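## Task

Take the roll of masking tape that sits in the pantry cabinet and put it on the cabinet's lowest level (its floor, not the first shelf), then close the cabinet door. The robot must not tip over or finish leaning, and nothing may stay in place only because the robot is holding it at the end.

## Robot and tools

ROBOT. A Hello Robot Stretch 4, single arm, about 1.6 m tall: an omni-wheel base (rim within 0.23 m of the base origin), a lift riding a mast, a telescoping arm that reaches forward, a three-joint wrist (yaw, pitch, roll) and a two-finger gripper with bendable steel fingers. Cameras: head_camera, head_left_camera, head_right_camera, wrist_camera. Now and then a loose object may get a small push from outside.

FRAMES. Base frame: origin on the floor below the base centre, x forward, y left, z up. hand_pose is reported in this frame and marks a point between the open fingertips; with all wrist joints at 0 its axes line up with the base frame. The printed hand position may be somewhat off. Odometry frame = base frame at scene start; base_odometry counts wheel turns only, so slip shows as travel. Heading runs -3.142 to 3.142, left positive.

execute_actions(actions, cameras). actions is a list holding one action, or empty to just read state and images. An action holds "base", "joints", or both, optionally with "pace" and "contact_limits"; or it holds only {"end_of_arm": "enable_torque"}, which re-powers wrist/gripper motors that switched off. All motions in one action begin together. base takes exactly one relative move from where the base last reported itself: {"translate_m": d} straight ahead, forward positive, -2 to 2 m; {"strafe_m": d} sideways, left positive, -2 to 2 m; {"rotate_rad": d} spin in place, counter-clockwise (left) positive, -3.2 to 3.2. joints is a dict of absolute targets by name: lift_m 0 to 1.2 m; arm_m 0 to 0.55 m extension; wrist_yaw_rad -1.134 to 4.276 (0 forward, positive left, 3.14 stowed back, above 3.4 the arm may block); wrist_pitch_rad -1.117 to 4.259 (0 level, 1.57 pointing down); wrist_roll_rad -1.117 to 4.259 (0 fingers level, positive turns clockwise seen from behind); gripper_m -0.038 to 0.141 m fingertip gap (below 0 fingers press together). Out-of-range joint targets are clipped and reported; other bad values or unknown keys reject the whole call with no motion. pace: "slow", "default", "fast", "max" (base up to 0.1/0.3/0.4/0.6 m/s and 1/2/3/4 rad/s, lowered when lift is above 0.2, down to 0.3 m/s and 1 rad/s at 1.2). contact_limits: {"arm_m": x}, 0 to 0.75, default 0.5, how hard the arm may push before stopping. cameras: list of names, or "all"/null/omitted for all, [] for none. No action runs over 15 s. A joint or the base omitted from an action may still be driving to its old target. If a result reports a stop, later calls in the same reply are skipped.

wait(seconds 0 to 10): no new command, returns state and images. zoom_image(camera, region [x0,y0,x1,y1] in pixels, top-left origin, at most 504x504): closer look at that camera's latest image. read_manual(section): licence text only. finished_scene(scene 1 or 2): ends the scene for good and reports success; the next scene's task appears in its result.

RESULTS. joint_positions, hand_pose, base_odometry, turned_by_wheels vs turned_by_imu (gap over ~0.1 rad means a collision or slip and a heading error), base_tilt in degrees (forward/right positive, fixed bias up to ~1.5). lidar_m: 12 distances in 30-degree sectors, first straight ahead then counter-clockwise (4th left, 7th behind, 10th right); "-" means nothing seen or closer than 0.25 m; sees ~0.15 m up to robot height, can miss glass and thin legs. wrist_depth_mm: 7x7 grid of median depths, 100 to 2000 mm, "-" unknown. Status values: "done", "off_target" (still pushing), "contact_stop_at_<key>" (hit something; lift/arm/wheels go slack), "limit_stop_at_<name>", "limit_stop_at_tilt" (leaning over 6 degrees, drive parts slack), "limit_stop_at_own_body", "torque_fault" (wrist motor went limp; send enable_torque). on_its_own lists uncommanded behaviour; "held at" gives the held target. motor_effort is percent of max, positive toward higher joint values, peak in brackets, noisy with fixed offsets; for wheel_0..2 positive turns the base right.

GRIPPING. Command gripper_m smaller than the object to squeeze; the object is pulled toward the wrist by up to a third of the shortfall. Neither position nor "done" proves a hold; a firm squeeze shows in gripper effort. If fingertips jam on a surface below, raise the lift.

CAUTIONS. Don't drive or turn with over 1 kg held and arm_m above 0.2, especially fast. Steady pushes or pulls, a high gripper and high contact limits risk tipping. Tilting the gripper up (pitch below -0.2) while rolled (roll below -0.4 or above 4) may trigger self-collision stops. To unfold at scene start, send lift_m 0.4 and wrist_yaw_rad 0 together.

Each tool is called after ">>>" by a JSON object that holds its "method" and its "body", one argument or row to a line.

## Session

>>> {"method": "execute_actions", "body": {
  "actions": []
}}

Scene clock: 0.00 s.
base_odometry: x=+0.000 y=+0.000 heading=+0.000 (m, m, rad; odometry frame)
turned_by_wheels: +0.000 (rad since the last result)
turned_by_imu: +0.000 (rad since the last result)
base_tilt: forward=+0.0 right=-0.4 (deg)
lidar_m: 2.27 2.19 2.28 2.27 1.56 2.28 2.69 1.74 1.87 1.64 1.54 1.60
base_status: not commanded
joint_positions: lift_m=+0.204 arm_m=+0.003 wrist_yaw_rad=+3.150 wrist_pitch_rad=+0.009 wrist_roll_rad=-0.017 gripper_m=+0.057
joint_status: not commanded
motor_effort: lift_m=+18 arm_m=-1 wrist_yaw_rad=+0 wrist_pitch_rad=-8 wrist_roll_rad=-1 gripper_m=+0 wheel_0=+0 wheel_1=-1 wheel_2=+1 (%)
hand_pose: x=-0.1154 y=+0.0851 z=+0.3799 quat_wxyz=(-0.004, -0.004, -0.008, +1.000) (m; base frame)
wrist_depth_mm: - 142 253 - - - - / - 115 141 - - - - / - 118 142 - - - - / 107 140 185 - - - - / 218 - - - - - - / 1336 1537 215 1661 220 1708 1756 / 946 976 976 167 946 1138 1138
pictures: head_camera, head_left_camera, head_right_camera, wrist_camera
Images, in order (width x height): head_camera 420x560, head_left_camera 420x672, head_right_camera 420x672, wrist_camera 616x392.

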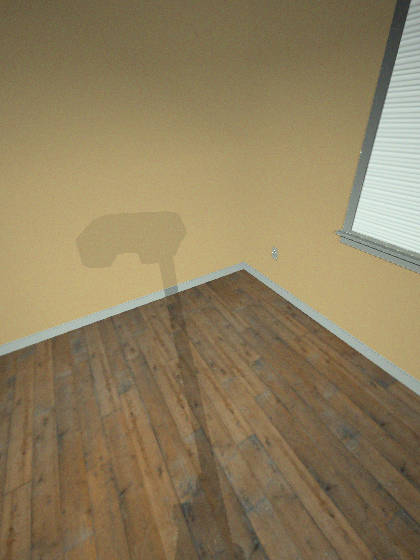

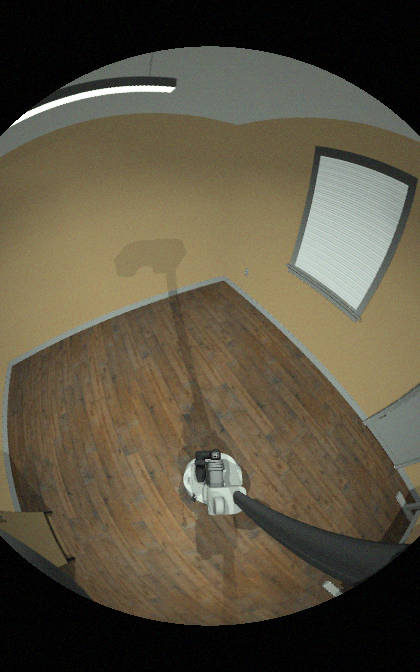

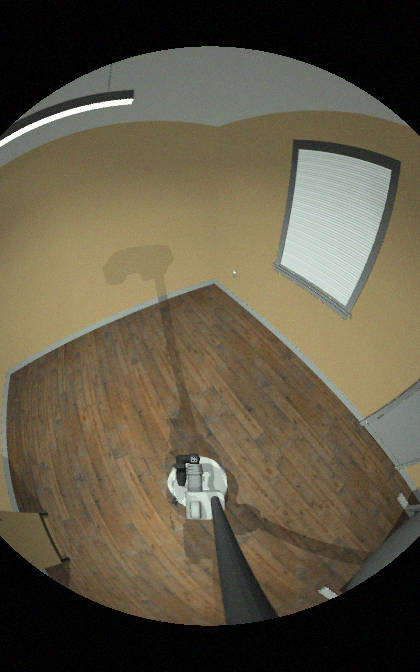

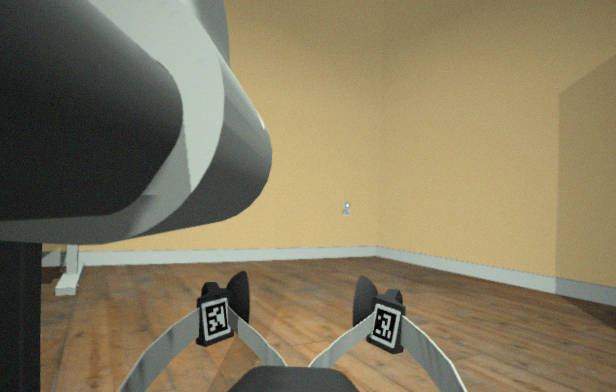

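>>> {"method": "execute_actions", "body": {
  "actions": [
    {"base":{"rotate_rad":2.13},"joints":{"lift_m":0.5,"wrist_yaw_rad":0,"gripper_m":0.1},"pace":"fast"}
  ],
  "cameras": ["head_camera","wrist_camera"]
}}

Scene clock: 5.77 s.
base_odometry: x=+0.000 y=+0.000 heading=+2.129 (m, m, rad; odometry frame)
turned_by_wheels: +2.129 (rad since the last result)
turned_by_imu: +2.143 (rad since the last result)
base_tilt: forward=-0.1 right=-0.4 (deg)
lidar_m: 1.54 2.30 2.66 1.75 1.86 1.61 1.57 1.65 2.26 2.21 2.31 2.24
base_status: done
joint_positions: lift_m=+0.500 arm_m=+0.003 wrist_yaw_rad=+0.000 wrist_pitch_rad=+0.009 wrist_roll_rad=-0.017 gripper_m=+0.100
joint_status: all done
motor_effort: lift_m=+23(25) arm_m=-1(1) wrist_yaw_rad=-1(7) wrist_pitch_rad=-8(8) wrist_roll_rad=+0(1) gripper_m=+1(3) wheel_0=-3(9) wheel_1=-4(14) wheel_2=-3(12) (%)
hand_pose: x=+0.4623 y=-0.0873 z=+0.6752 quat_wxyz=(+1.000, -0.008, +0.005, +0.000) (m; base frame)
wrist_depth_mm: - - 1983 1397 1921 1921 1921 / - - 1397 1366 1921 1983 1921 / - - 1397 1366 1983 1983 1921 / - - 1397 1366 1983 1921 1921 / - - 1366 1366 1983 1921 1921 / - - 1366 1397 219 1983 1921 / 1708 1618 1430 159 1661 1808 1808
pictures: head_camera, wrist_camera
Images, in order (width x height): head_camera 420x560, wrist_camera 616x392.

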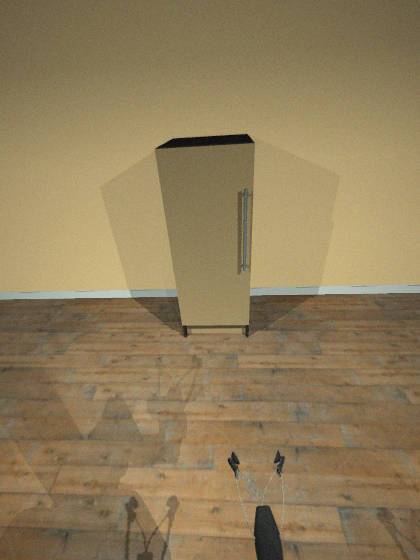

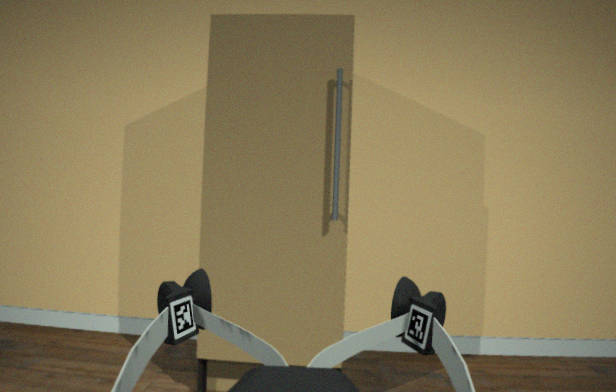

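>>> {"method": "execute_actions", "body": {
  "actions": [
    {"base":{"rotate_rad":-0.04}}
  ],
  "cameras": []
}}

>>> {"method": "execute_actions", "body": {
  "actions": [
    {"base":{"translate_m":0.71},"joints":{"lift_m":0.78,"arm_m":0.15},"pace":"max"}
  ],
  "cameras": ["head_camera","wrist_camera"]
}}

Scene clock: 12.47 s.
base_odometry: x=+0.000 y=+0.000 heading=+2.090 (m, m, rad; odometry frame)
turned_by_wheels: -0.039 (rad since the last result)
turned_by_imu: -0.039 (rad since the last result)
base_tilt: forward=+0.0 right=-0.4 (deg)
lidar_m: 1.54 2.28 2.66 1.74 1.84 1.64 1.58 1.65 2.28 2.19 2.30 2.26
base_status: done
joint_positions: lift_m=+0.500 arm_m=+0.003 wrist_yaw_rad=+0.000 wrist_pitch_rad=+0.009 wrist_roll_rad=-0.017 gripper_m=+0.100
joint_status: not commanded
motor_effort: lift_m=+23(23) arm_m=-1(1) wrist_yaw_rad=+0(1) wrist_pitch_rad=-8(8) wrist_roll_rad=-1(1) gripper_m=+0(2) wheel_0=+4(5) wheel_1=+6(6) wheel_2=+5(6) (%)
hand_pose: x=+0.4623 y=-0.0874 z=+0.6752 quat_wxyz=(+1.000, -0.008, +0.005, +0.000) (m; base frame)
wrist_depth_mm: - 1983 1397 1397 1983 1983 1983 / - - 1397 1366 1983 1983 1983 / - 1983 1397 1397 1983 1921 1921 / 1983 - 1397 1397 1983 1983 1983 / 1983 1983 1397 1366 1983 1921 1983 / 1983 1983 1366 1366 219 1983 1983 / 1708 1576 1366 159 1661 1756 1863
pictures: none
No camera images: the call's "cameras" was empty. Leave "cameras" out to get every camera's image.

Scene clock: 15.33 s.
base_odometry: x=-0.353 y=+0.616 heading=+2.091 (m, m, rad; odometry frame)
turned_by_wheels: +0.001 (rad since the last result)
turned_by_imu: -0.002 (rad since the last result)
base_tilt: forward=+0.0 right=-0.4 (deg)
lidar_m: 0.83 0.93 2.08 2.55 1.88 2.34 2.28 2.38 2.30 2.19 2.10 1.52
base_status: done
joint_positions: lift_m=+0.780 arm_m=+0.149 wrist_yaw_rad=+0.000 wrist_pitch_rad=+0.009 wrist_roll_rad=-0.017 gripper_m=+0.100
joint_status: all done
motor_effort: lift_m=+21(25) arm_m=+5(2) wrist_yaw_rad=+0(2) wrist_pitch_rad=-8(8) wrist_roll_rad=+0(0) gripper_m=-1(3) wheel_0=+3(10) wheel_1=+5(11) wheel_2=-1(17) (%)
hand_pose: x=+0.6086 y=-0.0874 z=+0.9554 quat_wxyz=(+1.000, -0.008, +0.005, +0.000) (m; base frame)
wrist_depth_mm: 517 512 512 512 1098 1098 1098 / 512 512 508 508 1098 1118 1098 / 512 512 508 508 1098 1098 1098 / 512 508 508 508 1098 1098 1098 / 517 512 508 504 1098 1098 1098 / 508 512 508 508 220 1098 1098 / 512 508 504 159 1098 1098 1078
pictures: head_camera, wrist_camera
Images, in order (width x height): head_camera 420x560, wrist_camera 616x392.

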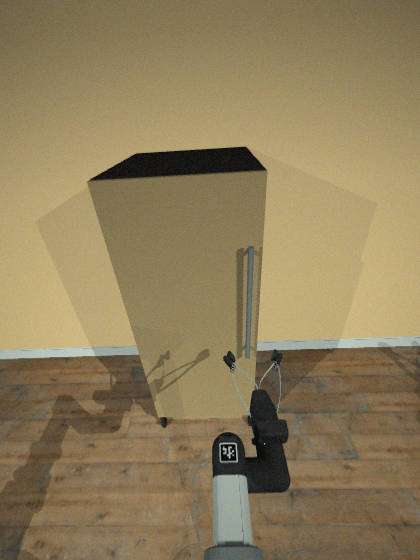

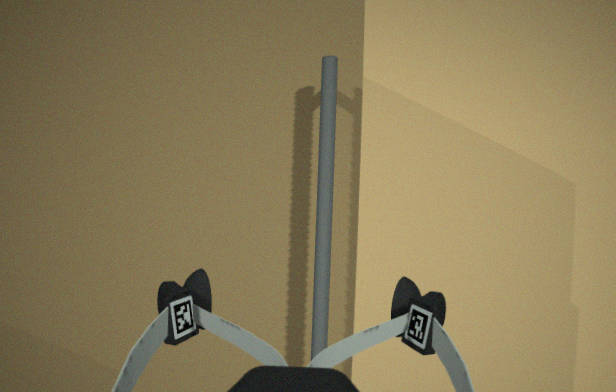

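>>> {"method": "execute_actions", "body": {
  "actions": [
    {"base":{"strafe_m":-0.024},"joints":{"arm_m":0.38,"gripper_m":0.07},"contact_limits":{"arm_m":0.2}}
  ],
  "cameras": ["wrist_camera"]
}}

Scene clock: 20.00 s.
base_odometry: x=-0.332 y=+0.628 heading=+2.091 (m, m, rad; odometry frame)
turned_by_wheels: +0.000 (rad since the last result)
turned_by_imu: +0.000 (rad since the last result)
base_tilt: forward=+0.0 right=-0.4 (deg)
lidar_m: 0.83 0.90 2.08 2.58 1.89 2.37 2.28 2.40 2.26 2.18 2.09 1.52
base_status: done
joint_positions: lift_m=+0.780 arm_m=+0.379 wrist_yaw_rad=+0.000 wrist_pitch_rad=+0.009 wrist_roll_rad=-0.017 gripper_m=+0.070
joint_status: all done
motor_effort: lift_m=+22(22) arm_m=+4(6) wrist_yaw_rad=+1(1) wrist_pitch_rad=-7(8) wrist_roll_rad=-1(1) gripper_m=-1(3) wheel_0=+1(12) wheel_1=-3(12) wheel_2=+0(1) (%)
contact_limits: arm_m 0.2
hand_pose: x=+0.8386 y=-0.0874 z=+0.9554 quat_wxyz=(+1.000, -0.008, +0.005, +0.000) (m; base frame)
wrist_depth_mm: 279 279 278 277 878 878 866 / 281 278 277 276 878 866 866 / 278 278 277 276 878 866 866 / 279 277 277 274 866 854 878 / 278 277 276 274 866 866 866 / 277 277 215 274 220 866 866 / 277 277 276 163 866 866 854
pictures: wrist_camera
Images, in order (width x height): wrist_camera 616x392.

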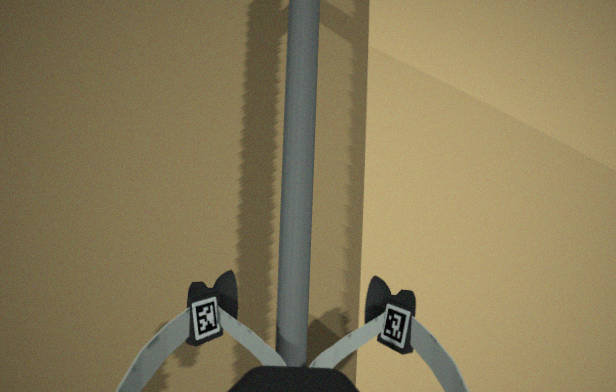

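>>> {"method": "execute_actions", "body": {
  "actions": [
    {"base":{"strafe_m":0.005},"joints":{"gripper_m":-0.02,"arm_m":0.384}}
  ],
  "cameras": ["wrist_camera"]
}}

>>> {"method": "execute_actions", "body": {
  "actions": [
    {"joints":{"arm_m":0.274},"base":{"strafe_m":0.02},"pace":"slow"}
  ],
  "cameras": []
}}

>>> {"method": "execute_actions", "body": {
  "actions": [
    {"joints":{"arm_m":0.184},"base":{"strafe_m":0.047},"pace":"slow"}
  ],
  "cameras": ["wrist_camera"]
}}

Scene clock: 33.47 s.
base_odometry: x=-0.336 y=+0.626 heading=+2.091 (m, m, rad; odometry frame)
turned_by_wheels: +0.000 (rad since the last result)
turned_by_imu: +0.000 (rad since the last result)
base_tilt: forward=+0.0 right=-0.4 (deg)
lidar_m: 0.83 0.91 2.10 2.58 1.89 2.36 2.28 2.39 2.30 2.17 2.09 1.51
base_status: done
joint_positions: lift_m=+0.780 arm_m=+0.383 wrist_yaw_rad=+0.002 wrist_pitch_rad=+0.009 wrist_roll_rad=-0.017 gripper_m=-0.019
joint_status: all done
motor_effort: lift_m=+21(22) arm_m=+3(5) wrist_yaw_rad=-6(7) wrist_pitch_rad=-7(7) wrist_roll_rad=+0(1) gripper_m=-19(20) wheel_0=+1(11) wheel_1=+0(9) wheel_2=+0(0) (%)
hand_pose: x=+0.8430 y=-0.0868 z=+0.9554 quat_wxyz=(+1.000, -0.008, +0.005, +0.001) (m; base frame)
wrist_depth_mm: 272 270 267 265 878 878 854 / 272 270 267 264 866 866 866 / 270 270 266 263 866 866 866 / 271 268 267 263 866 854 854 / 270 267 266 263 866 866 854 / 270 268 214 209 854 854 866 / 268 211 265 213 260 854 854
pictures: wrist_camera
Images, in order (width x height): wrist_camera 616x392.

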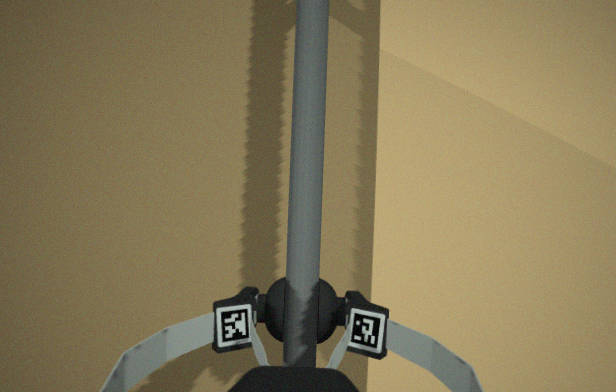

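Scene clock: 35.83 s.
base_odometry: x=-0.354 y=+0.616 heading=+2.091 (m, m, rad; odometry frame)
turned_by_wheels: +0.000 (rad since the last result)
turned_by_imu: +0.000 (rad since the last result)
base_tilt: forward=+0.0 right=-0.4 (deg)
lidar_m: 0.72 0.89 2.10 2.55 1.88 2.35 2.28 2.40 2.29 2.21 2.09 1.52
base_status: done
joint_positions: lift_m=+0.780 arm_m=+0.275 wrist_yaw_rad=+0.007 wrist_pitch_rad=+0.009 wrist_roll_rad=-0.017 gripper_m=-0.019
joint_status: all done
on_its_own: wrist_yaw_rad is at rest, and its effort (-19) is outside its rest range (-13 to +13)
motor_effort: lift_m=+22(22) arm_m=-6(8) wrist_yaw_rad=-19(22) wrist_pitch_rad=-8(8) wrist_roll_rad=-1(1) gripper_m=-18(18) wheel_0=-1(11) wheel_1=+3(9) wheel_2=+0(1) (%)
hand_pose: x=+0.7350 y=-0.0855 z=+0.9554 quat_wxyz=(+1.000, -0.008, +0.005, +0.003) (m; base frame)
wrist_depth_mm: 332 307 287 260 976 960 976 / 330 307 286 260 960 976 960 / 330 306 285 263 960 976 976 / 329 304 283 260 976 960 976 / 327 303 283 258 976 976 960 / 327 303 210 214 960 960 960 / 324 158 276 216 252 960 960
pictures: none
No camera images: the call's "cameras" was empty. Leave "cameras" out to get every camera's image.

Scene clock: 38.00 s.
base_odometry: x=-0.394 y=+0.592 heading=+2.091 (m, m, rad; odometry frame)
turned_by_wheels: +0.000 (rad since the last result)
turned_by_imu: +0.000 (rad since the last result)
base_tilt: forward=+0.0 right=-0.4 (deg)
lidar_m: 0.64 0.87 2.11 2.49 1.85 2.34 2.28 2.41 2.33 2.25 2.07 1.53
base_status: done
joint_positions: lift_m=+0.780 arm_m=+0.185 wrist_yaw_rad=+0.004 wrist_pitch_rad=+0.009 wrist_roll_rad=-0.017 gripper_m=-0.019
joint_status: all done
motor_effort: lift_m=+22(22) arm_m=-6(10) wrist_yaw_rad=-11(23) wrist_pitch_rad=-9(9) wrist_roll_rad=-1(0) gripper_m=-18(17) wheel_0=-4(13) wheel_1=+4(10) wheel_2=+0(1) (%)
hand_pose: x=+0.6448 y=-0.0862 z=+0.9553 quat_wxyz=(+1.000, -0.008, +0.005, +0.002) (m; base frame)
wrist_depth_mm: 424 362 312 262 256 1060 1060 / 427 359 310 262 256 1078 1060 / 424 355 309 259 256 1060 1078 / 421 355 307 262 255 1060 1060 / 418 355 307 263 254 1060 1060 / 413 353 214 208 247 1060 1042 / 410 243 293 216 185 1060 1042
pictures: wrist_camera
Images, in order (width x height): wrist_camera 616x392.

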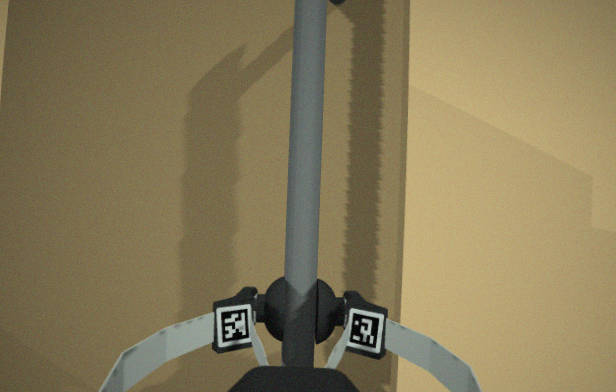

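>>> {"method": "execute_actions", "body": {
  "actions": [
    {"joints":{"arm_m":0.125},"base":{"strafe_m":0.056},"pace":"slow"}
  ],
  "cameras": []
}}

>>> {"method": "execute_actions", "body": {
  "actions": [
    {"joints":{"gripper_m":0.04}}
  ],
  "cameras": ["wrist_camera"]
}}

>>> {"method": "execute_actions", "body": {
  "actions": [
    {"joints":{"arm_m":0.02}}
  ],
  "cameras": ["head_camera","wrist_camera"]
}}

Scene clock: 46.97 s.
base_odometry: x=-0.442 y=+0.565 heading=+2.091 (m, m, rad; odometry frame)
turned_by_wheels: +0.000 (rad since the last result)
turned_by_imu: -0.001 (rad since the last result)
base_tilt: forward=+0.0 right=-0.4 (deg)
lidar_m: 0.58 0.90 2.11 2.46 1.81 2.33 2.29 2.39 2.41 2.31 2.09 1.53
base_status: done
joint_positions: lift_m=+0.780 arm_m=+0.126 wrist_yaw_rad=-0.004 wrist_pitch_rad=+0.010 wrist_roll_rad=-0.017 gripper_m=-0.020
joint_status: all done
motor_effort: lift_m=+21(22) arm_m=-4(5) wrist_yaw_rad=+11(18) wrist_pitch_rad=-10(9) wrist_roll_rad=-2(1) gripper_m=-14(18) wheel_0=-6(10) wheel_1=+6(9) wheel_2=+0(0) (%)
hand_pose: x=+0.5848 y=-0.0886 z=+0.9552 quat_wxyz=(+1.000, -0.008, +0.005, -0.002) (m; base frame)
wrist_depth_mm: 1138 427 338 264 247 1118 1118 / 1138 424 336 268 246 1138 1138 / 1138 418 334 266 245 1118 1138 / 842 413 332 259 244 1138 1118 / 842 413 329 258 247 1118 1118 / 831 410 303 215 232 1118 1138 / 525 259 310 215 236 1118 1118
pictures: none
No camera images: the call's "cameras" was empty. Leave "cameras" out to get every camera's image.

Scene clock: 48.30 s.
base_odometry: x=-0.442 y=+0.565 heading=+2.091 (m, m, rad; odometry frame)
turned_by_wheels: +0.000 (rad since the last result)
turned_by_imu: +0.000 (rad since the last result)
base_tilt: forward=+0.0 right=-0.4 (deg)
lidar_m: 0.59 0.90 2.10 2.45 1.78 2.34 2.27 2.39 2.39 2.30 2.08 0.63
base_status: not commanded
joint_positions: lift_m=+0.780 arm_m=+0.126 wrist_yaw_rad=+0.000 wrist_pitch_rad=+0.010 wrist_roll_rad=-0.017 gripper_m=+0.040
joint_status: all done
motor_effort: lift_m=+22(22) arm_m=-3(4) wrist_yaw_rad=+1(24) wrist_pitch_rad=-10(10) wrist_roll_rad=+0(2) gripper_m=-4(11) wheel_0=-5(6) wheel_1=+6(6) wheel_2=+0(0) (%)
hand_pose: x=+0.5850 y=-0.0875 z=+0.9552 quat_wxyz=(+1.000, -0.008, +0.005, +0.000) (m; base frame)
wrist_depth_mm: 1138 436 347 291 251 1118 1118 / 1138 433 345 289 252 1138 1138 / 1138 427 342 287 253 1138 1138 / 1160 424 340 268 252 1118 1118 / 1160 421 340 267 251 1118 1118 / 831 418 213 224 239 1118 1138 / 535 418 327 159 238 1118 1118
pictures: wrist_camera
Images, in order (width x height): wrist_camera 616x392.

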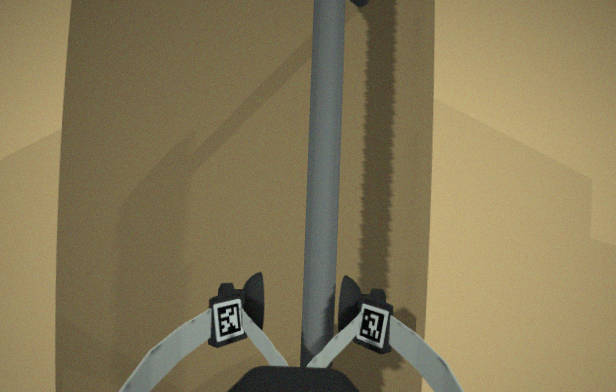

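Scene clock: 49.60 s.
base_odometry: x=-0.442 y=+0.565 heading=+2.091 (m, m, rad; odometry frame)
turned_by_wheels: +0.000 (rad since the last result)
turned_by_imu: +0.000 (rad since the last result)
base_tilt: forward=-0.1 right=-0.4 (deg)
lidar_m: 0.59 0.88 2.12 2.45 1.77 2.32 2.28 2.39 2.40 2.30 2.10 0.61
base_status: not commanded
joint_positions: lift_m=+0.780 arm_m=+0.021 wrist_yaw_rad=+0.000 wrist_pitch_rad=+0.009 wrist_roll_rad=-0.017 gripper_m=+0.040
joint_status: all done
motor_effort: lift_m=+22(22) arm_m=-5(3) wrist_yaw_rad=+1(1) wrist_pitch_rad=-9(10) wrist_roll_rad=+0(1) gripper_m=+1(3) wheel_0=-5(5) wheel_1=+6(6) wheel_2=+0(0) (%)
hand_pose: x=+0.4802 y=-0.0874 z=+0.9553 quat_wxyz=(+1.000, -0.008, +0.005, +0.000) (m; base frame)
wrist_depth_mm: 1255 603 477 399 364 1229 1229 / 1281 591 473 397 364 1229 1205 / 1255 585 469 394 359 1255 1229 / 1255 580 466 394 362 1255 1229 / 1255 580 466 375 654 1229 1205 / 1255 574 213 370 357 1229 1205 / 1255 574 449 159 345 1229 1229
pictures: head_camera, wrist_camera
Images, in order (width x height): head_camera 420x560, wrist_camera 616x392.

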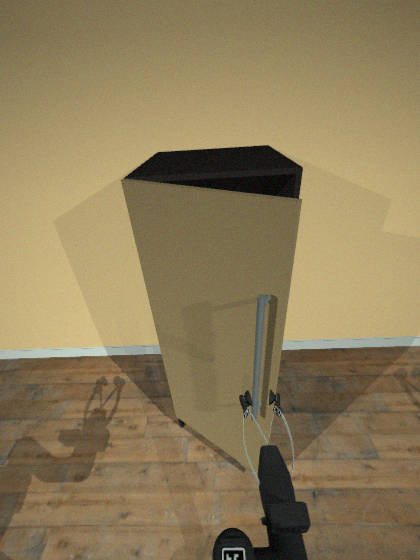

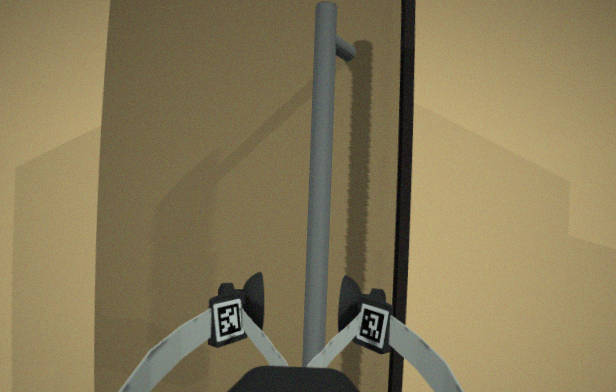

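>>> {"method": "execute_actions", "body": {
  "actions": [
    {"base":{"strafe_m":-0.25},"joints":{"gripper_m":0.0},"pace":"fast"}
  ],
  "cameras": []
}}

>>> {"method": "execute_actions", "body": {
  "actions": [
    {"joints":{"arm_m":0.31},"contact_limits":{"arm_m":0.2},"pace":"fast"}
  ],
  "cameras": ["head_camera"]
}}

>>> {"method": "execute_actions", "body": {
  "actions": [
    {"joints":{"wrist_yaw_rad":1.2},"pace":"slow"}
  ],
  "cameras": ["head_camera"]
}}

Scene clock: 56.47 s.
base_odometry: x=-0.226 y=+0.689 heading=+2.091 (m, m, rad; odometry frame)
turned_by_wheels: +0.000 (rad since the last result)
turned_by_imu: +0.000 (rad since the last result)
base_tilt: forward=+0.0 right=-0.4 (deg)
lidar_m: 0.60 0.59 2.09 2.70 2.01 2.37 2.28 2.40 2.16 2.03 2.09 1.51
base_status: done
joint_positions: lift_m=+0.780 arm_m=+0.021 wrist_yaw_rad=+0.000 wrist_pitch_rad=+0.009 wrist_roll_rad=-0.017 gripper_m=+0.000
joint_status: all done
motor_effort: lift_m=+21(22) arm_m=-4(5) wrist_yaw_rad=+0(1) wrist_pitch_rad=-9(9) wrist_roll_rad=-1(0) gripper_m=-3(3) wheel_0=+1(13) wheel_1=-2(15) wheel_2=+0(0) (%)
hand_pose: x=+0.4802 y=-0.0874 z=+0.9553 quat_wxyz=(+1.000, -0.008, +0.005, +0.000) (m; base frame)
wrist_depth_mm: 359 375 842 1255 1255 1229 1229 / 402 370 1229 1255 1229 1229 1229 / 397 683 1078 1255 1255 1205 1229 / 384 1205 1229 1229 1229 1229 1229 / 382 1008 1229 1229 1229 1205 1229 / 379 683 715 208 1205 1229 1229 / 368 355 187 185 1229 1229 1205
pictures: none
No camera images: the call's "cameras" was empty. Leave "cameras" out to get every camera's image.

Scene clock: 58.13 s.
base_odometry: x=-0.226 y=+0.689 heading=+2.091 (m, m, rad; odometry frame)
turned_by_wheels: +0.000 (rad since the last result)
turned_by_imu: +0.000 (rad since the last result)
base_tilt: forward=+0.0 right=-0.3 (deg)
lidar_m: 0.60 0.61 2.11 2.70 2.03 2.37 2.28 2.38 2.14 2.06 2.05 1.53
base_status: not commanded
joint_positions: lift_m=+0.780 arm_m=+0.309 wrist_yaw_rad=+0.000 wrist_pitch_rad=+0.009 wrist_roll_rad=-0.017 gripper_m=+0.000
joint_status: all done
motor_effort: lift_m=+21(22) arm_m=+4(3) wrist_yaw_rad=-1(1) wrist_pitch_rad=-7(9) wrist_roll_rad=+0(0) gripper_m=-4(1) wheel_0=+1(1) wheel_1=-2(2) wheel_2=+0(0) (%)
contact_limits: arm_m 0.2
hand_pose: x=+0.7686 y=-0.0874 z=+0.9554 quat_wxyz=(+1.000, -0.008, +0.004, +0.000) (m; base frame)
wrist_depth_mm: 798 878 535 946 946 946 931 / 433 430 421 946 946 960 946 / 732 707 477 946 946 931 931 / 854 946 492 946 946 946 931 / 854 931 504 946 946 931 931 / 654 676 375 207 946 931 931 / 466 459 186 186 946 931 917
pictures: head_camera
Images, in order (width x height): head_camera 420x560.

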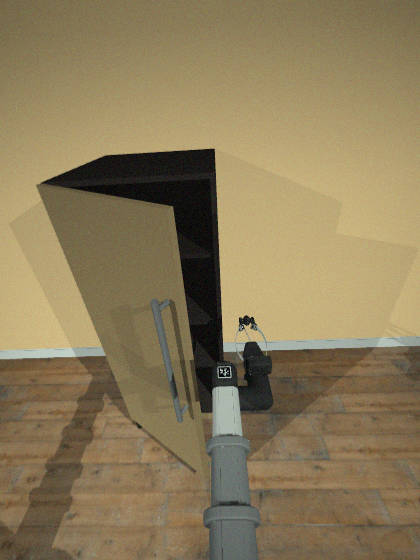

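Scene clock: 59.57 s.
base_odometry: x=-0.226 y=+0.689 heading=+2.091 (m, m, rad; odometry frame)
turned_by_wheels: +0.000 (rad since the last result)
turned_by_imu: +0.000 (rad since the last result)
base_tilt: forward=+0.0 right=-0.3 (deg)
lidar_m: 0.90 0.51 2.08 2.71 2.04 2.39 2.28 2.38 2.14 2.06 2.09 1.52
base_status: not commanded
joint_positions: lift_m=+0.780 arm_m=+0.310 wrist_yaw_rad=+1.200 wrist_pitch_rad=+0.009 wrist_roll_rad=-0.017 gripper_m=+0.000
joint_status: all done
motor_effort: lift_m=+21(22) arm_m=+2(5) wrist_yaw_rad=+0(37) wrist_pitch_rad=-8(8) wrist_roll_rad=-1(0) gripper_m=-1(4) wheel_0=+0(7) wheel_1=-4(4) wheel_2=+0(0) (%)
hand_pose: x=+0.6666 y=+0.2372 z=+0.9554 quat_wxyz=(+0.825, -0.009, -0.001, +0.565) (m; base frame)
wrist_depth_mm: 236 274 332 421 569 621 691 / 236 276 336 421 569 615 668 / 236 278 338 424 569 564 535 / 237 278 338 427 569 615 683 / 238 278 338 427 569 621 683 / 237 279 319 207 564 621 676 / 240 268 187 186 504 517 535
pictures: head_camera
Images, in order (width x height): head_camera 420x560.

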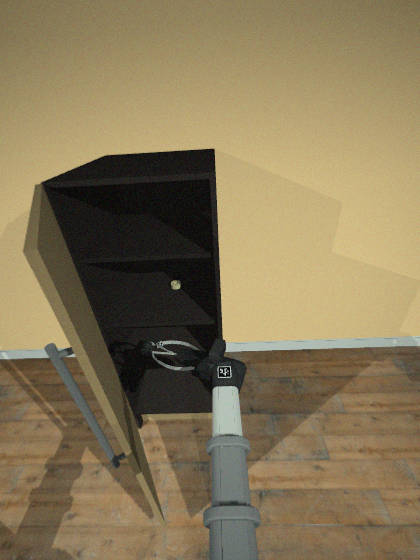

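>>> {"method": "execute_actions", "body": {
  "actions": [
    {"base":{"strafe_m":0.15},"joints":{"arm_m":0.05,"wrist_yaw_rad":0,"gripper_m":0.1,"lift_m":0.72}}
  ],
  "cameras": ["head_camera","head_left_camera","wrist_camera"]
}}

Scene clock: 64.03 s.
base_odometry: x=-0.356 y=+0.614 heading=+2.091 (m, m, rad; odometry frame)
turned_by_wheels: +0.000 (rad since the last result)
turned_by_imu: +0.000 (rad since the last result)
base_tilt: forward=+0.0 right=-0.4 (deg)
lidar_m: 0.89 0.70 0.66 2.55 1.88 2.36 2.29 2.40 2.30 2.21 2.11 1.53
base_status: done
joint_positions: lift_m=+0.720 arm_m=+0.051 wrist_yaw_rad=+0.000 wrist_pitch_rad=+0.009 wrist_roll_rad=-0.017 gripper_m=+0.100
joint_status: all done
motor_effort: lift_m=+14(18) arm_m=-4(5) wrist_yaw_rad=+1(3) wrist_pitch_rad=-8(8) wrist_roll_rad=+0(1) gripper_m=+1(3) wheel_0=-2(12) wheel_1=+4(12) wheel_2=+0(0) (%)
hand_pose: x=+0.5102 y=-0.0874 z=+0.8959 quat_wxyz=(+1.000, -0.008, +0.005, +0.000) (m; base frame)
wrist_depth_mm: 640 891 976 960 1205 1205 1205 / 627 798 1205 1182 1205 1182 1205 / 647 866 1078 1008 1229 1205 1205 / 640 946 1182 1182 1205 1182 1205 / 640 831 1025 917 1205 1182 1182 / 640 831 647 723 219 1205 1182 / 654 842 976 159 1205 1205 1205
pictures: head_camera, head_left_camera, wrist_camera
Images, in order (width x height): head_camera 420x560, head_left_camera 420x672, wrist_camera 616x392.

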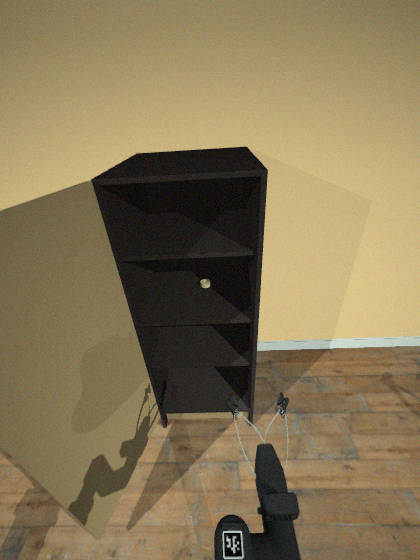

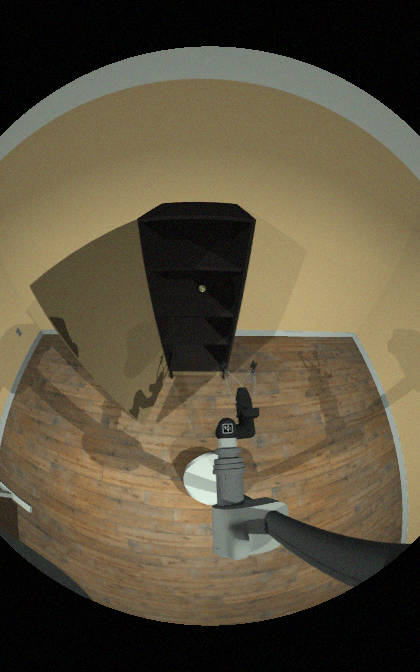

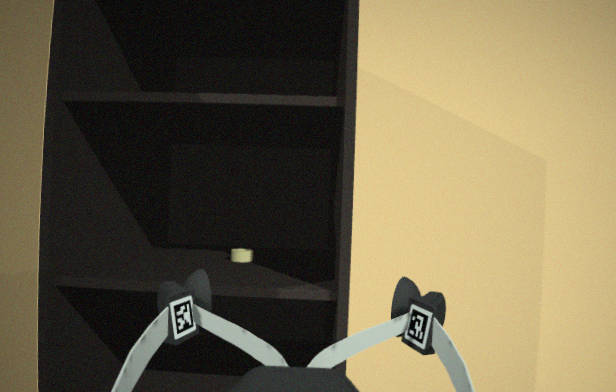

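>>> {"method": "execute_actions", "body": {
  "actions": [
    {"base":{"strafe_m":0.155},"joints":{"wrist_pitch_rad":0.4,"lift_m":0.79}}
  ],
  "cameras": []
}}

>>> {"method": "execute_actions", "body": {
  "actions": [
    {"base":{"translate_m":0.33},"joints":{"arm_m":0.2}}
  ],
  "cameras": ["head_camera","wrist_camera"]
}}

Scene clock: 80.60 s.
base_odometry: x=-0.490 y=+0.537 heading=+2.091 (m, m, rad; odometry frame)
turned_by_wheels: +0.000 (rad since the last result)
turned_by_imu: +0.000 (rad since the last result)
base_tilt: forward=+0.0 right=-0.4 (deg)
lidar_m: 0.87 0.54 2.11 2.40 1.73 2.29 2.28 2.39 2.45 2.37 2.10 0.94
base_status: done
joint_positions: lift_m=+0.790 arm_m=+0.051 wrist_yaw_rad=+0.000 wrist_pitch_rad=+0.402 wrist_roll_rad=-0.017 gripper_m=+0.100
joint_status: all done
motor_effort: lift_m=+23(26) arm_m=-5(4) wrist_yaw_rad=+1(0) wrist_pitch_rad=-6(5) wrist_roll_rad=-1(2) gripper_m=-2(1) wheel_0=-2(14) wheel_1=+2(12) wheel_2=+0(1) (%)
hand_pose: x=+0.4872 y=-0.0874 z=+0.8550 quat_wxyz=(+0.980, -0.008, +0.200, +0.002) (m; base frame)
wrist_depth_mm: 459 580 1060 1078 1042 1060 1078 / 466 597 1118 1118 1025 1118 1118 / 480 621 778 798 750 1182 1182 / 492 634 1098 1229 842 1281 1255 / 504 661 917 931 891 1336 1336 / 517 640 759 1205 220 1464 1430 / 535 627 991 159 1008 1308 1336
pictures: none
No camera images: the call's "cameras" was empty. Leave "cameras" out to get every camera's image.

Scene clock: 83.17 s.
base_odometry: x=-0.654 y=+0.824 heading=+2.092 (m, m, rad; odometry frame)
turned_by_wheels: +0.001 (rad since the last result)
turned_by_imu: -0.001 (rad since the last result)
base_tilt: forward=+0.0 right=-0.3 (deg)
lidar_m: 0.56 0.40 0.35 0.36 1.89 2.28 2.62 2.75 2.46 2.36 1.61 0.59
base_status: done
joint_positions: lift_m=+0.790 arm_m=+0.199 wrist_yaw_rad=+0.000 wrist_pitch_rad=+0.402 wrist_roll_rad=-0.017 gripper_m=+0.100
joint_status: all done
motor_effort: lift_m=+23(23) arm_m=+4(3) wrist_yaw_rad=+0(1) wrist_pitch_rad=-7(7) wrist_roll_rad=-1(1) gripper_m=-1(1) wheel_0=+3(9) wheel_1=+5(10) wheel_2=-1(12) (%)
hand_pose: x=+0.6356 y=-0.0874 z=+0.8550 quat_wxyz=(+0.980, -0.008, +0.200, +0.002) (m; base frame)
wrist_depth_mm: 402 574 634 627 621 473 324 / 399 585 668 661 654 466 324 / 404 591 691 691 683 466 322 / 407 488 500 504 517 455 320 / 353 359 368 375 379 382 315 / 279 283 268 296 219 301 289 / 238 232 238 159 236 246 255
pictures: head_camera, wrist_camera
Images, in order (width x height): head_camera 420x560, wrist_camera 616x392.

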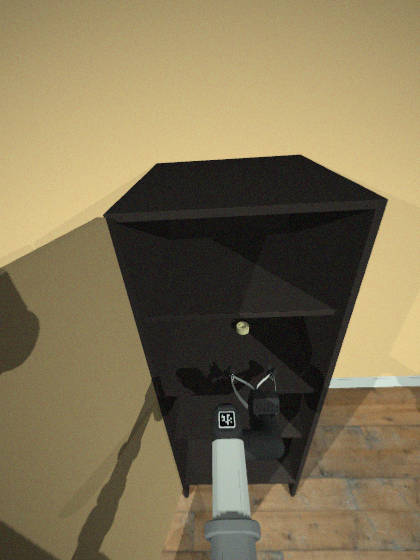

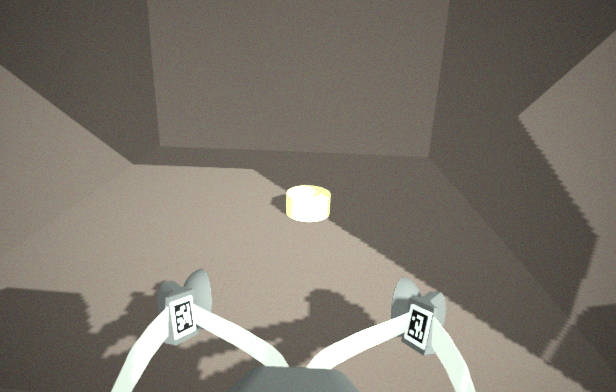

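>>> {"method": "execute_actions", "body": {
  "actions": [
    {"base":{"strafe_m":-0.009},"joints":{"arm_m":0.37,"lift_m":0.772},"contact_limits":{"arm_m":0.15}}
  ],
  "cameras": ["wrist_camera"]
}}

Scene clock: 94.40 s.
base_odometry: x=-0.647 y=+0.828 heading=+2.091 (m, m, rad; odometry frame)
turned_by_wheels: +0.000 (rad since the last result)
turned_by_imu: +0.000 (rad since the last result)
base_tilt: forward=+0.0 right=-0.5 (deg)
lidar_m: 0.56 0.42 0.37 0.37 1.91 2.31 2.61 2.75 2.45 2.35 1.63 0.60
base_status: done
joint_positions: lift_m=+0.772 arm_m=+0.369 wrist_yaw_rad=+0.000 wrist_pitch_rad=+0.402 wrist_roll_rad=-0.017 gripper_m=+0.100
joint_status: all done
motor_effort: lift_m=+14(23) arm_m=+4(5) wrist_yaw_rad=+0(1) wrist_pitch_rad=-7(7) wrist_roll_rad=-1(1) gripper_m=-1(0) wheel_0=+4(13) wheel_1=-6(9) wheel_2=+0(1) (%)
contact_limits: arm_m 0.15
hand_pose: x=+0.8056 y=-0.0874 z=+0.8377 quat_wxyz=(+0.980, -0.008, +0.200, +0.002) (m; base frame)
wrist_depth_mm: 413 477 473 469 466 452 312 / 410 500 496 496 492 449 312 / 415 530 525 525 517 445 309 / 402 439 452 462 469 415 306 / 320 327 334 307 342 347 303 / 254 257 243 267 219 273 273 / 216 210 216 159 215 224 227
pictures: wrist_camera
Images, in order (width x height): wrist_camera 616x392.

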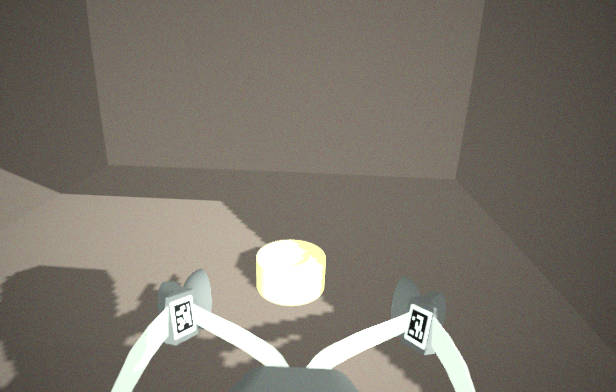

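>>> {"method": "execute_actions", "body": {
  "actions": [
    {"base":{"strafe_m":0.008},"joints":{"arm_m":0.428,"lift_m":0.758},"contact_limits":{"arm_m":0.15},"pace":"slow"}
  ],
  "cameras": ["wrist_camera"]
}}

Scene clock: 102.90 s.
base_odometry: x=-0.653 y=+0.824 heading=+2.092 (m, m, rad; odometry frame)
turned_by_wheels: +0.000 (rad since the last result)
turned_by_imu: +0.000 (rad since the last result)
base_tilt: forward=+0.0 right=-0.4 (deg)
lidar_m: 0.57 0.39 0.35 0.35 1.91 2.27 2.61 2.73 2.47 2.37 1.64 0.59
base_status: done
joint_positions: lift_m=+0.759 arm_m=+0.427 wrist_yaw_rad=-0.003 wrist_pitch_rad=+0.397 wrist_roll_rad=-0.017 gripper_m=+0.100
joint_status: all done
motor_effort: lift_m=+11(13) arm_m=+6(3) wrist_yaw_rad=+7(8) wrist_pitch_rad=+9(9) wrist_roll_rad=+0(1) gripper_m=-1(2) wheel_0=-4(5) wheel_1=+6(8) wheel_2=+0(1) (%)
contact_limits: arm_m 0.15
hand_pose: x=+0.8637 y=-0.0881 z=+0.8254 quat_wxyz=(+0.980, -0.008, +0.197, +0.000) (m; base frame)
wrist_depth_mm: 404 421 418 415 415 410 322 / 399 442 439 439 436 427 322 / 407 466 462 462 459 449 320 / 387 421 433 442 452 421 317 / 304 310 317 324 327 332 306 / 240 236 217 223 223 258 259 / 204 200 204 156 202 211 215
pictures: wrist_camera
Images, in order (width x height): wrist_camera 616x392.

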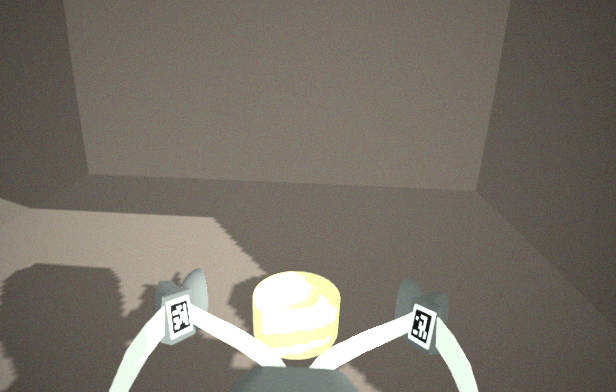

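>>> {"method": "execute_actions", "body": {
  "actions": [
    {"joints":{"lift_m":0.765},"pace":"slow"}
  ],
  "cameras": []
}}

>>> {"method": "execute_actions", "body": {
  "actions": [
    {"joints":{"gripper_m":0.015}}
  ],
  "cameras": ["wrist_camera"]
}}

Scene clock: 107.57 s.
base_odometry: x=-0.653 y=+0.824 heading=+2.092 (m, m, rad; odometry frame)
turned_by_wheels: +0.000 (rad since the last result)
turned_by_imu: +0.000 (rad since the last result)
base_tilt: forward=-0.1 right=-0.4 (deg)
lidar_m: 0.56 0.42 0.36 0.36 1.88 2.29 2.63 2.72 2.46 2.37 1.62 0.59
base_status: not commanded
joint_positions: lift_m=+0.765 arm_m=+0.427 wrist_yaw_rad=+0.000 wrist_pitch_rad=+0.402 wrist_roll_rad=-0.017 gripper_m=+0.100
joint_status: all done
motor_effort: lift_m=+24(24) arm_m=+5(7) wrist_yaw_rad=+1(8) wrist_pitch_rad=-6(9) wrist_roll_rad=-1(1) gripper_m=-2(1) wheel_0=-4(4) wheel_1=+6(6) wheel_2=+0(0) (%)
hand_pose: x=+0.8636 y=-0.0875 z=+0.8300 quat_wxyz=(+0.980, -0.008, +0.199, +0.001) (m; base frame)
wrist_depth_mm: 402 421 418 415 413 410 325 / 399 442 442 439 436 427 324 / 407 469 462 462 459 445 322 / 384 421 427 439 449 424 319 / 306 312 317 324 329 332 306 / 243 245 220 226 220 260 260 / 206 200 206 159 204 213 216
pictures: none
No camera images: the call's "cameras" was empty. Leave "cameras" out to get every camera's image.

Scene clock: 109.23 s.
base_odometry: x=-0.653 y=+0.824 heading=+2.092 (m, m, rad; odometry frame)
turned_by_wheels: +0.000 (rad since the last result)
turned_by_imu: +0.000 (rad since the last result)
base_tilt: forward=+0.0 right=-0.3 (deg)
lidar_m: 0.56 0.41 0.33 0.35 1.91 2.27 2.62 2.74 2.46 2.37 1.60 0.58
base_status: not commanded
joint_positions: lift_m=+0.765 arm_m=+0.427 wrist_yaw_rad=+0.000 wrist_pitch_rad=+0.402 wrist_roll_rad=-0.017 gripper_m=+0.015
joint_status: all done
motor_effort: lift_m=+24(24) arm_m=+5(5) wrist_yaw_rad=+2(1) wrist_pitch_rad=-7(7) wrist_roll_rad=-1(0) gripper_m=-16(13) wheel_0=-4(4) wheel_1=+6(6) wheel_2=+0(0) (%)
hand_pose: x=+0.8635 y=-0.0875 z=+0.8299 quat_wxyz=(+0.980, -0.008, +0.200, +0.002) (m; base frame)
wrist_depth_mm: 402 424 418 415 413 407 324 / 399 445 439 436 436 427 324 / 404 469 466 462 459 449 322 / 384 421 427 436 449 421 320 / 306 310 317 322 327 332 307 / 242 247 209 224 211 259 260 / 206 180 200 200 198 212 216
pictures: wrist_camera
Images, in order (width x height): wrist_camera 616x392.

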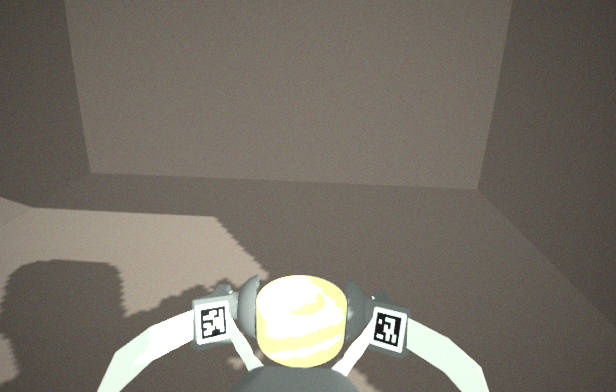

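>>> {"method": "execute_actions", "body": {
  "actions": [
    {"joints":{"lift_m":0.795},"pace":"slow"}
  ],
  "cameras": ["wrist_camera"]
}}

Scene clock: 113.03 s.
base_odometry: x=-0.653 y=+0.824 heading=+2.092 (m, m, rad; odometry frame)
turned_by_wheels: +0.000 (rad since the last result)
turned_by_imu: +0.000 (rad since the last result)
base_tilt: forward=+0.0 right=-0.3 (deg)
lidar_m: 0.56 0.40 0.34 0.35 1.89 2.28 2.62 2.74 2.47 2.35 1.60 0.59
base_status: not commanded
joint_positions: lift_m=+0.795 arm_m=+0.427 wrist_yaw_rad=+0.000 wrist_pitch_rad=+0.402 wrist_roll_rad=-0.017 gripper_m=+0.015
joint_status: all done
motor_effort: lift_m=+24(24) arm_m=+5(5) wrist_yaw_rad=+1(1) wrist_pitch_rad=-7(7) wrist_roll_rad=+0(1) gripper_m=-16(12) wheel_0=-4(4) wheel_1=+6(7) wheel_2=+0(0) (%)
hand_pose: x=+0.8635 y=-0.0875 z=+0.8599 quat_wxyz=(+0.980, -0.008, +0.200, +0.002) (m; base frame)
wrist_depth_mm: 399 421 418 415 413 407 325 / 397 439 442 439 433 427 324 / 404 469 462 462 459 445 322 / 407 484 480 480 480 459 319 / 362 368 375 384 389 389 315 / 286 293 208 224 210 307 296 / 244 198 236 200 234 252 262
pictures: wrist_camera
Images, in order (width x height): wrist_camera 616x392.

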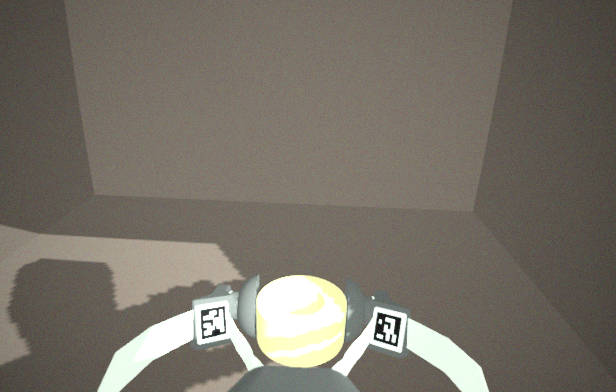

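>>> {"method": "execute_actions", "body": {
  "actions": [
    {"base":{"translate_m":-0.25},"joints":{"arm_m":0.25}}
  ],
  "cameras": ["head_camera"]
}}

>>> {"method": "execute_actions", "body": {
  "actions": [
    {"joints":{"lift_m":0.16},"pace":"fast"}
  ],
  "cameras": ["head_camera","wrist_camera"]
}}

Scene clock: 119.47 s.
base_odometry: x=-0.529 y=+0.607 heading=+2.091 (m, m, rad; odometry frame)
turned_by_wheels: -0.001 (rad since the last result)
turned_by_imu: +0.000 (rad since the last result)
base_tilt: forward=+0.0 right=-0.4 (deg)
lidar_m: 0.81 0.51 0.48 2.39 1.78 2.29 2.37 2.50 2.45 2.36 1.97 0.83
base_status: done
joint_positions: lift_m=+0.795 arm_m=+0.251 wrist_yaw_rad=+0.000 wrist_pitch_rad=+0.403 wrist_roll_rad=-0.017 gripper_m=+0.015
joint_status: all done
motor_effort: lift_m=+23(24) arm_m=-4(7) wrist_yaw_rad=+1(0) wrist_pitch_rad=-8(8) wrist_roll_rad=-1(1) gripper_m=-12(13) wheel_0=-4(7) wheel_1=-6(11) wheel_2=+3(13) (%)
hand_pose: x=+0.6871 y=-0.0875 z=+0.8598 quat_wxyz=(+0.980, -0.008, +0.200, +0.002) (m; base frame)
wrist_depth_mm: 404 574 820 820 798 469 322 / 399 585 866 854 842 466 330 / 404 597 788 809 759 459 349 / 410 496 508 517 530 452 931 / 404 508 421 427 413 397 1025 / 427 580 208 224 211 469 1098 / 442 338 580 200 574 430 1160
pictures: head_camera
Images, in order (width x height): head_camera 420x560.

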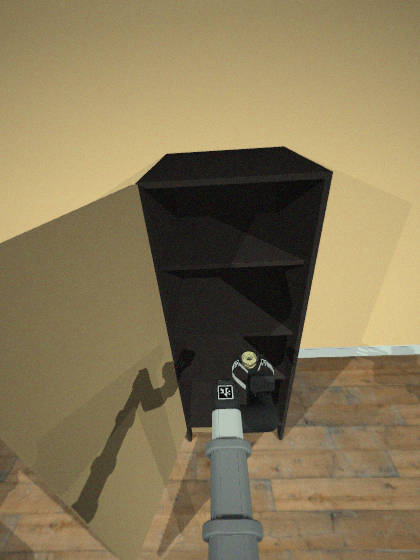

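Scene clock: 122.13 s.
base_odometry: x=-0.529 y=+0.607 heading=+2.091 (m, m, rad; odometry frame)
turned_by_wheels: +0.000 (rad since the last result)
turned_by_imu: +0.000 (rad since the last result)
base_tilt: forward=-0.1 right=-0.4 (deg)
lidar_m: 0.80 0.49 0.48 2.40 1.77 2.30 2.36 2.49 2.48 2.35 1.97 0.85
base_status: not commanded
joint_positions: lift_m=+0.160 arm_m=+0.251 wrist_yaw_rad=+0.000 wrist_pitch_rad=+0.403 wrist_roll_rad=-0.017 gripper_m=+0.015
joint_status: all done
motor_effort: lift_m=+15(21) arm_m=-4(4) wrist_yaw_rad=+0(0) wrist_pitch_rad=-8(8) wrist_roll_rad=-1(0) gripper_m=-14(15) wheel_0=-4(4) wheel_1=-6(5) wheel_2=+2(3) (%)
hand_pose: x=+0.6871 y=-0.0875 z=+0.2255 quat_wxyz=(+0.980, -0.008, +0.200, +0.002) (m; base frame)
wrist_depth_mm: 404 574 809 809 798 469 322 / 399 585 854 866 842 466 330 / 407 597 820 831 768 462 349 / 410 508 521 535 549 455 917 / 397 402 407 397 402 389 715 / 452 469 208 224 211 445 585 / 452 301 452 200 445 430 500
pictures: head_camera, wrist_camera
Images, in order (width x height): head_camera 420x560, wrist_camera 616x392.

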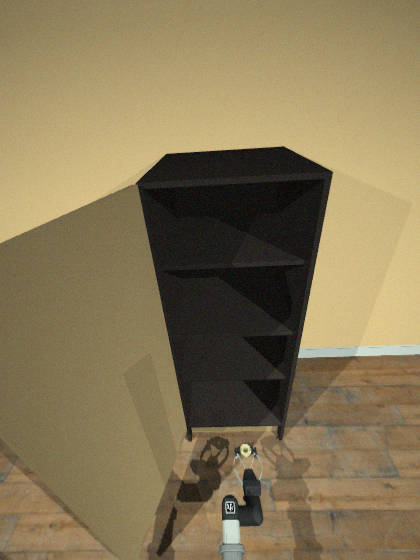

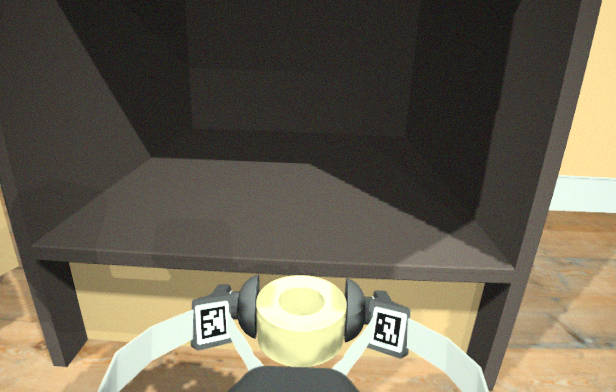

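>>> {"method": "execute_actions", "body": {
  "actions": [
    {"joints":{"arm_m":0.52},"contact_limits":{"arm_m":0.15}}
  ],
  "cameras": []
}}

>>> {"method": "execute_actions", "body": {
  "actions": [
    {"joints":{"lift_m":0.128},"pace":"slow"}
  ],
  "cameras": ["wrist_camera"]
}}

Scene clock: 127.37 s.
base_odometry: x=-0.529 y=+0.607 heading=+2.091 (m, m, rad; odometry frame)
turned_by_wheels: +0.000 (rad since the last result)
turned_by_imu: +0.000 (rad since the last result)
base_tilt: forward=+0.0 right=-0.4 (deg)
lidar_m: 0.81 0.49 0.48 2.39 1.78 2.30 2.36 2.48 2.44 2.37 1.98 0.86
base_status: not commanded
joint_positions: lift_m=+0.160 arm_m=+0.519 wrist_yaw_rad=+0.000 wrist_pitch_rad=+0.402 wrist_roll_rad=-0.017 gripper_m=+0.015
joint_status: all done
motor_effort: lift_m=+15(15) arm_m=+5(4) wrist_yaw_rad=+0(0) wrist_pitch_rad=-8(8) wrist_roll_rad=+0(1) gripper_m=-14(13) wheel_0=-4(4) wheel_1=-6(6) wheel_2=+3(3) (%)
contact_limits: arm_m 0.15
hand_pose: x=+0.9555 y=-0.0874 z=+0.2256 quat_wxyz=(+0.980, -0.008, +0.200, +0.002) (m; base frame)
wrist_depth_mm: 399 559 564 559 554 469 324 / 399 585 597 591 591 473 324 / 404 597 634 621 621 466 322 / 407 512 525 535 549 459 320 / 366 379 389 392 399 389 315 / 294 301 208 224 211 315 303 / 250 202 244 200 240 258 268
pictures: none
No camera images: the call's "cameras" was empty. Leave "cameras" out to get every camera's image.

Scene clock: 128.43 s.
base_odometry: x=-0.529 y=+0.607 heading=+2.091 (m, m, rad; odometry frame)
turned_by_wheels: +0.000 (rad since the last result)
turned_by_imu: +0.000 (rad since the last result)
base_tilt: forward=-0.1 right=-0.3 (deg)
lidar_m: 0.81 0.51 0.49 2.40 1.77 2.27 2.35 2.48 2.46 2.37 1.97 0.85
base_status: not commanded
joint_positions: lift_m=+0.128 arm_m=+0.519 wrist_yaw_rad=+0.000 wrist_pitch_rad=+0.402 wrist_roll_rad=-0.017 gripper_m=+0.015
joint_status: all done
motor_effort: lift_m=+14(16) arm_m=+5(5) wrist_yaw_rad=+0(0) wrist_pitch_rad=-7(8) wrist_roll_rad=-1(0) gripper_m=-13(15) wheel_0=-4(4) wheel_1=-5(6) wheel_2=+2(2) (%)
hand_pose: x=+0.9555 y=-0.0874 z=+0.1936 quat_wxyz=(+0.980, -0.008, +0.200, +0.002) (m; base frame)
wrist_depth_mm: 399 564 564 559 559 469 325 / 397 585 597 591 585 469 324 / 402 554 615 621 615 466 324 / 394 430 439 449 455 427 319 / 312 317 324 330 334 338 307 / 247 252 208 224 211 265 266 / 210 182 204 200 202 217 221
pictures: wrist_camera
Images, in order (width x height): wrist_camera 616x392.

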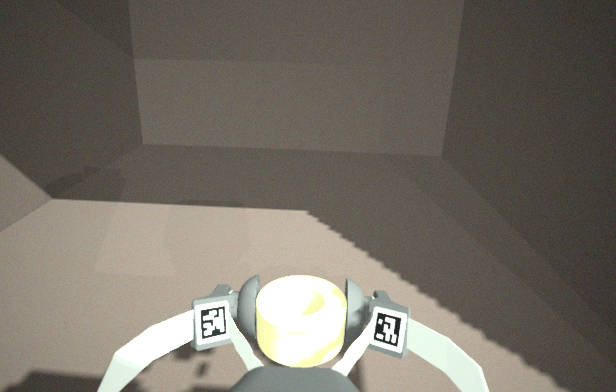

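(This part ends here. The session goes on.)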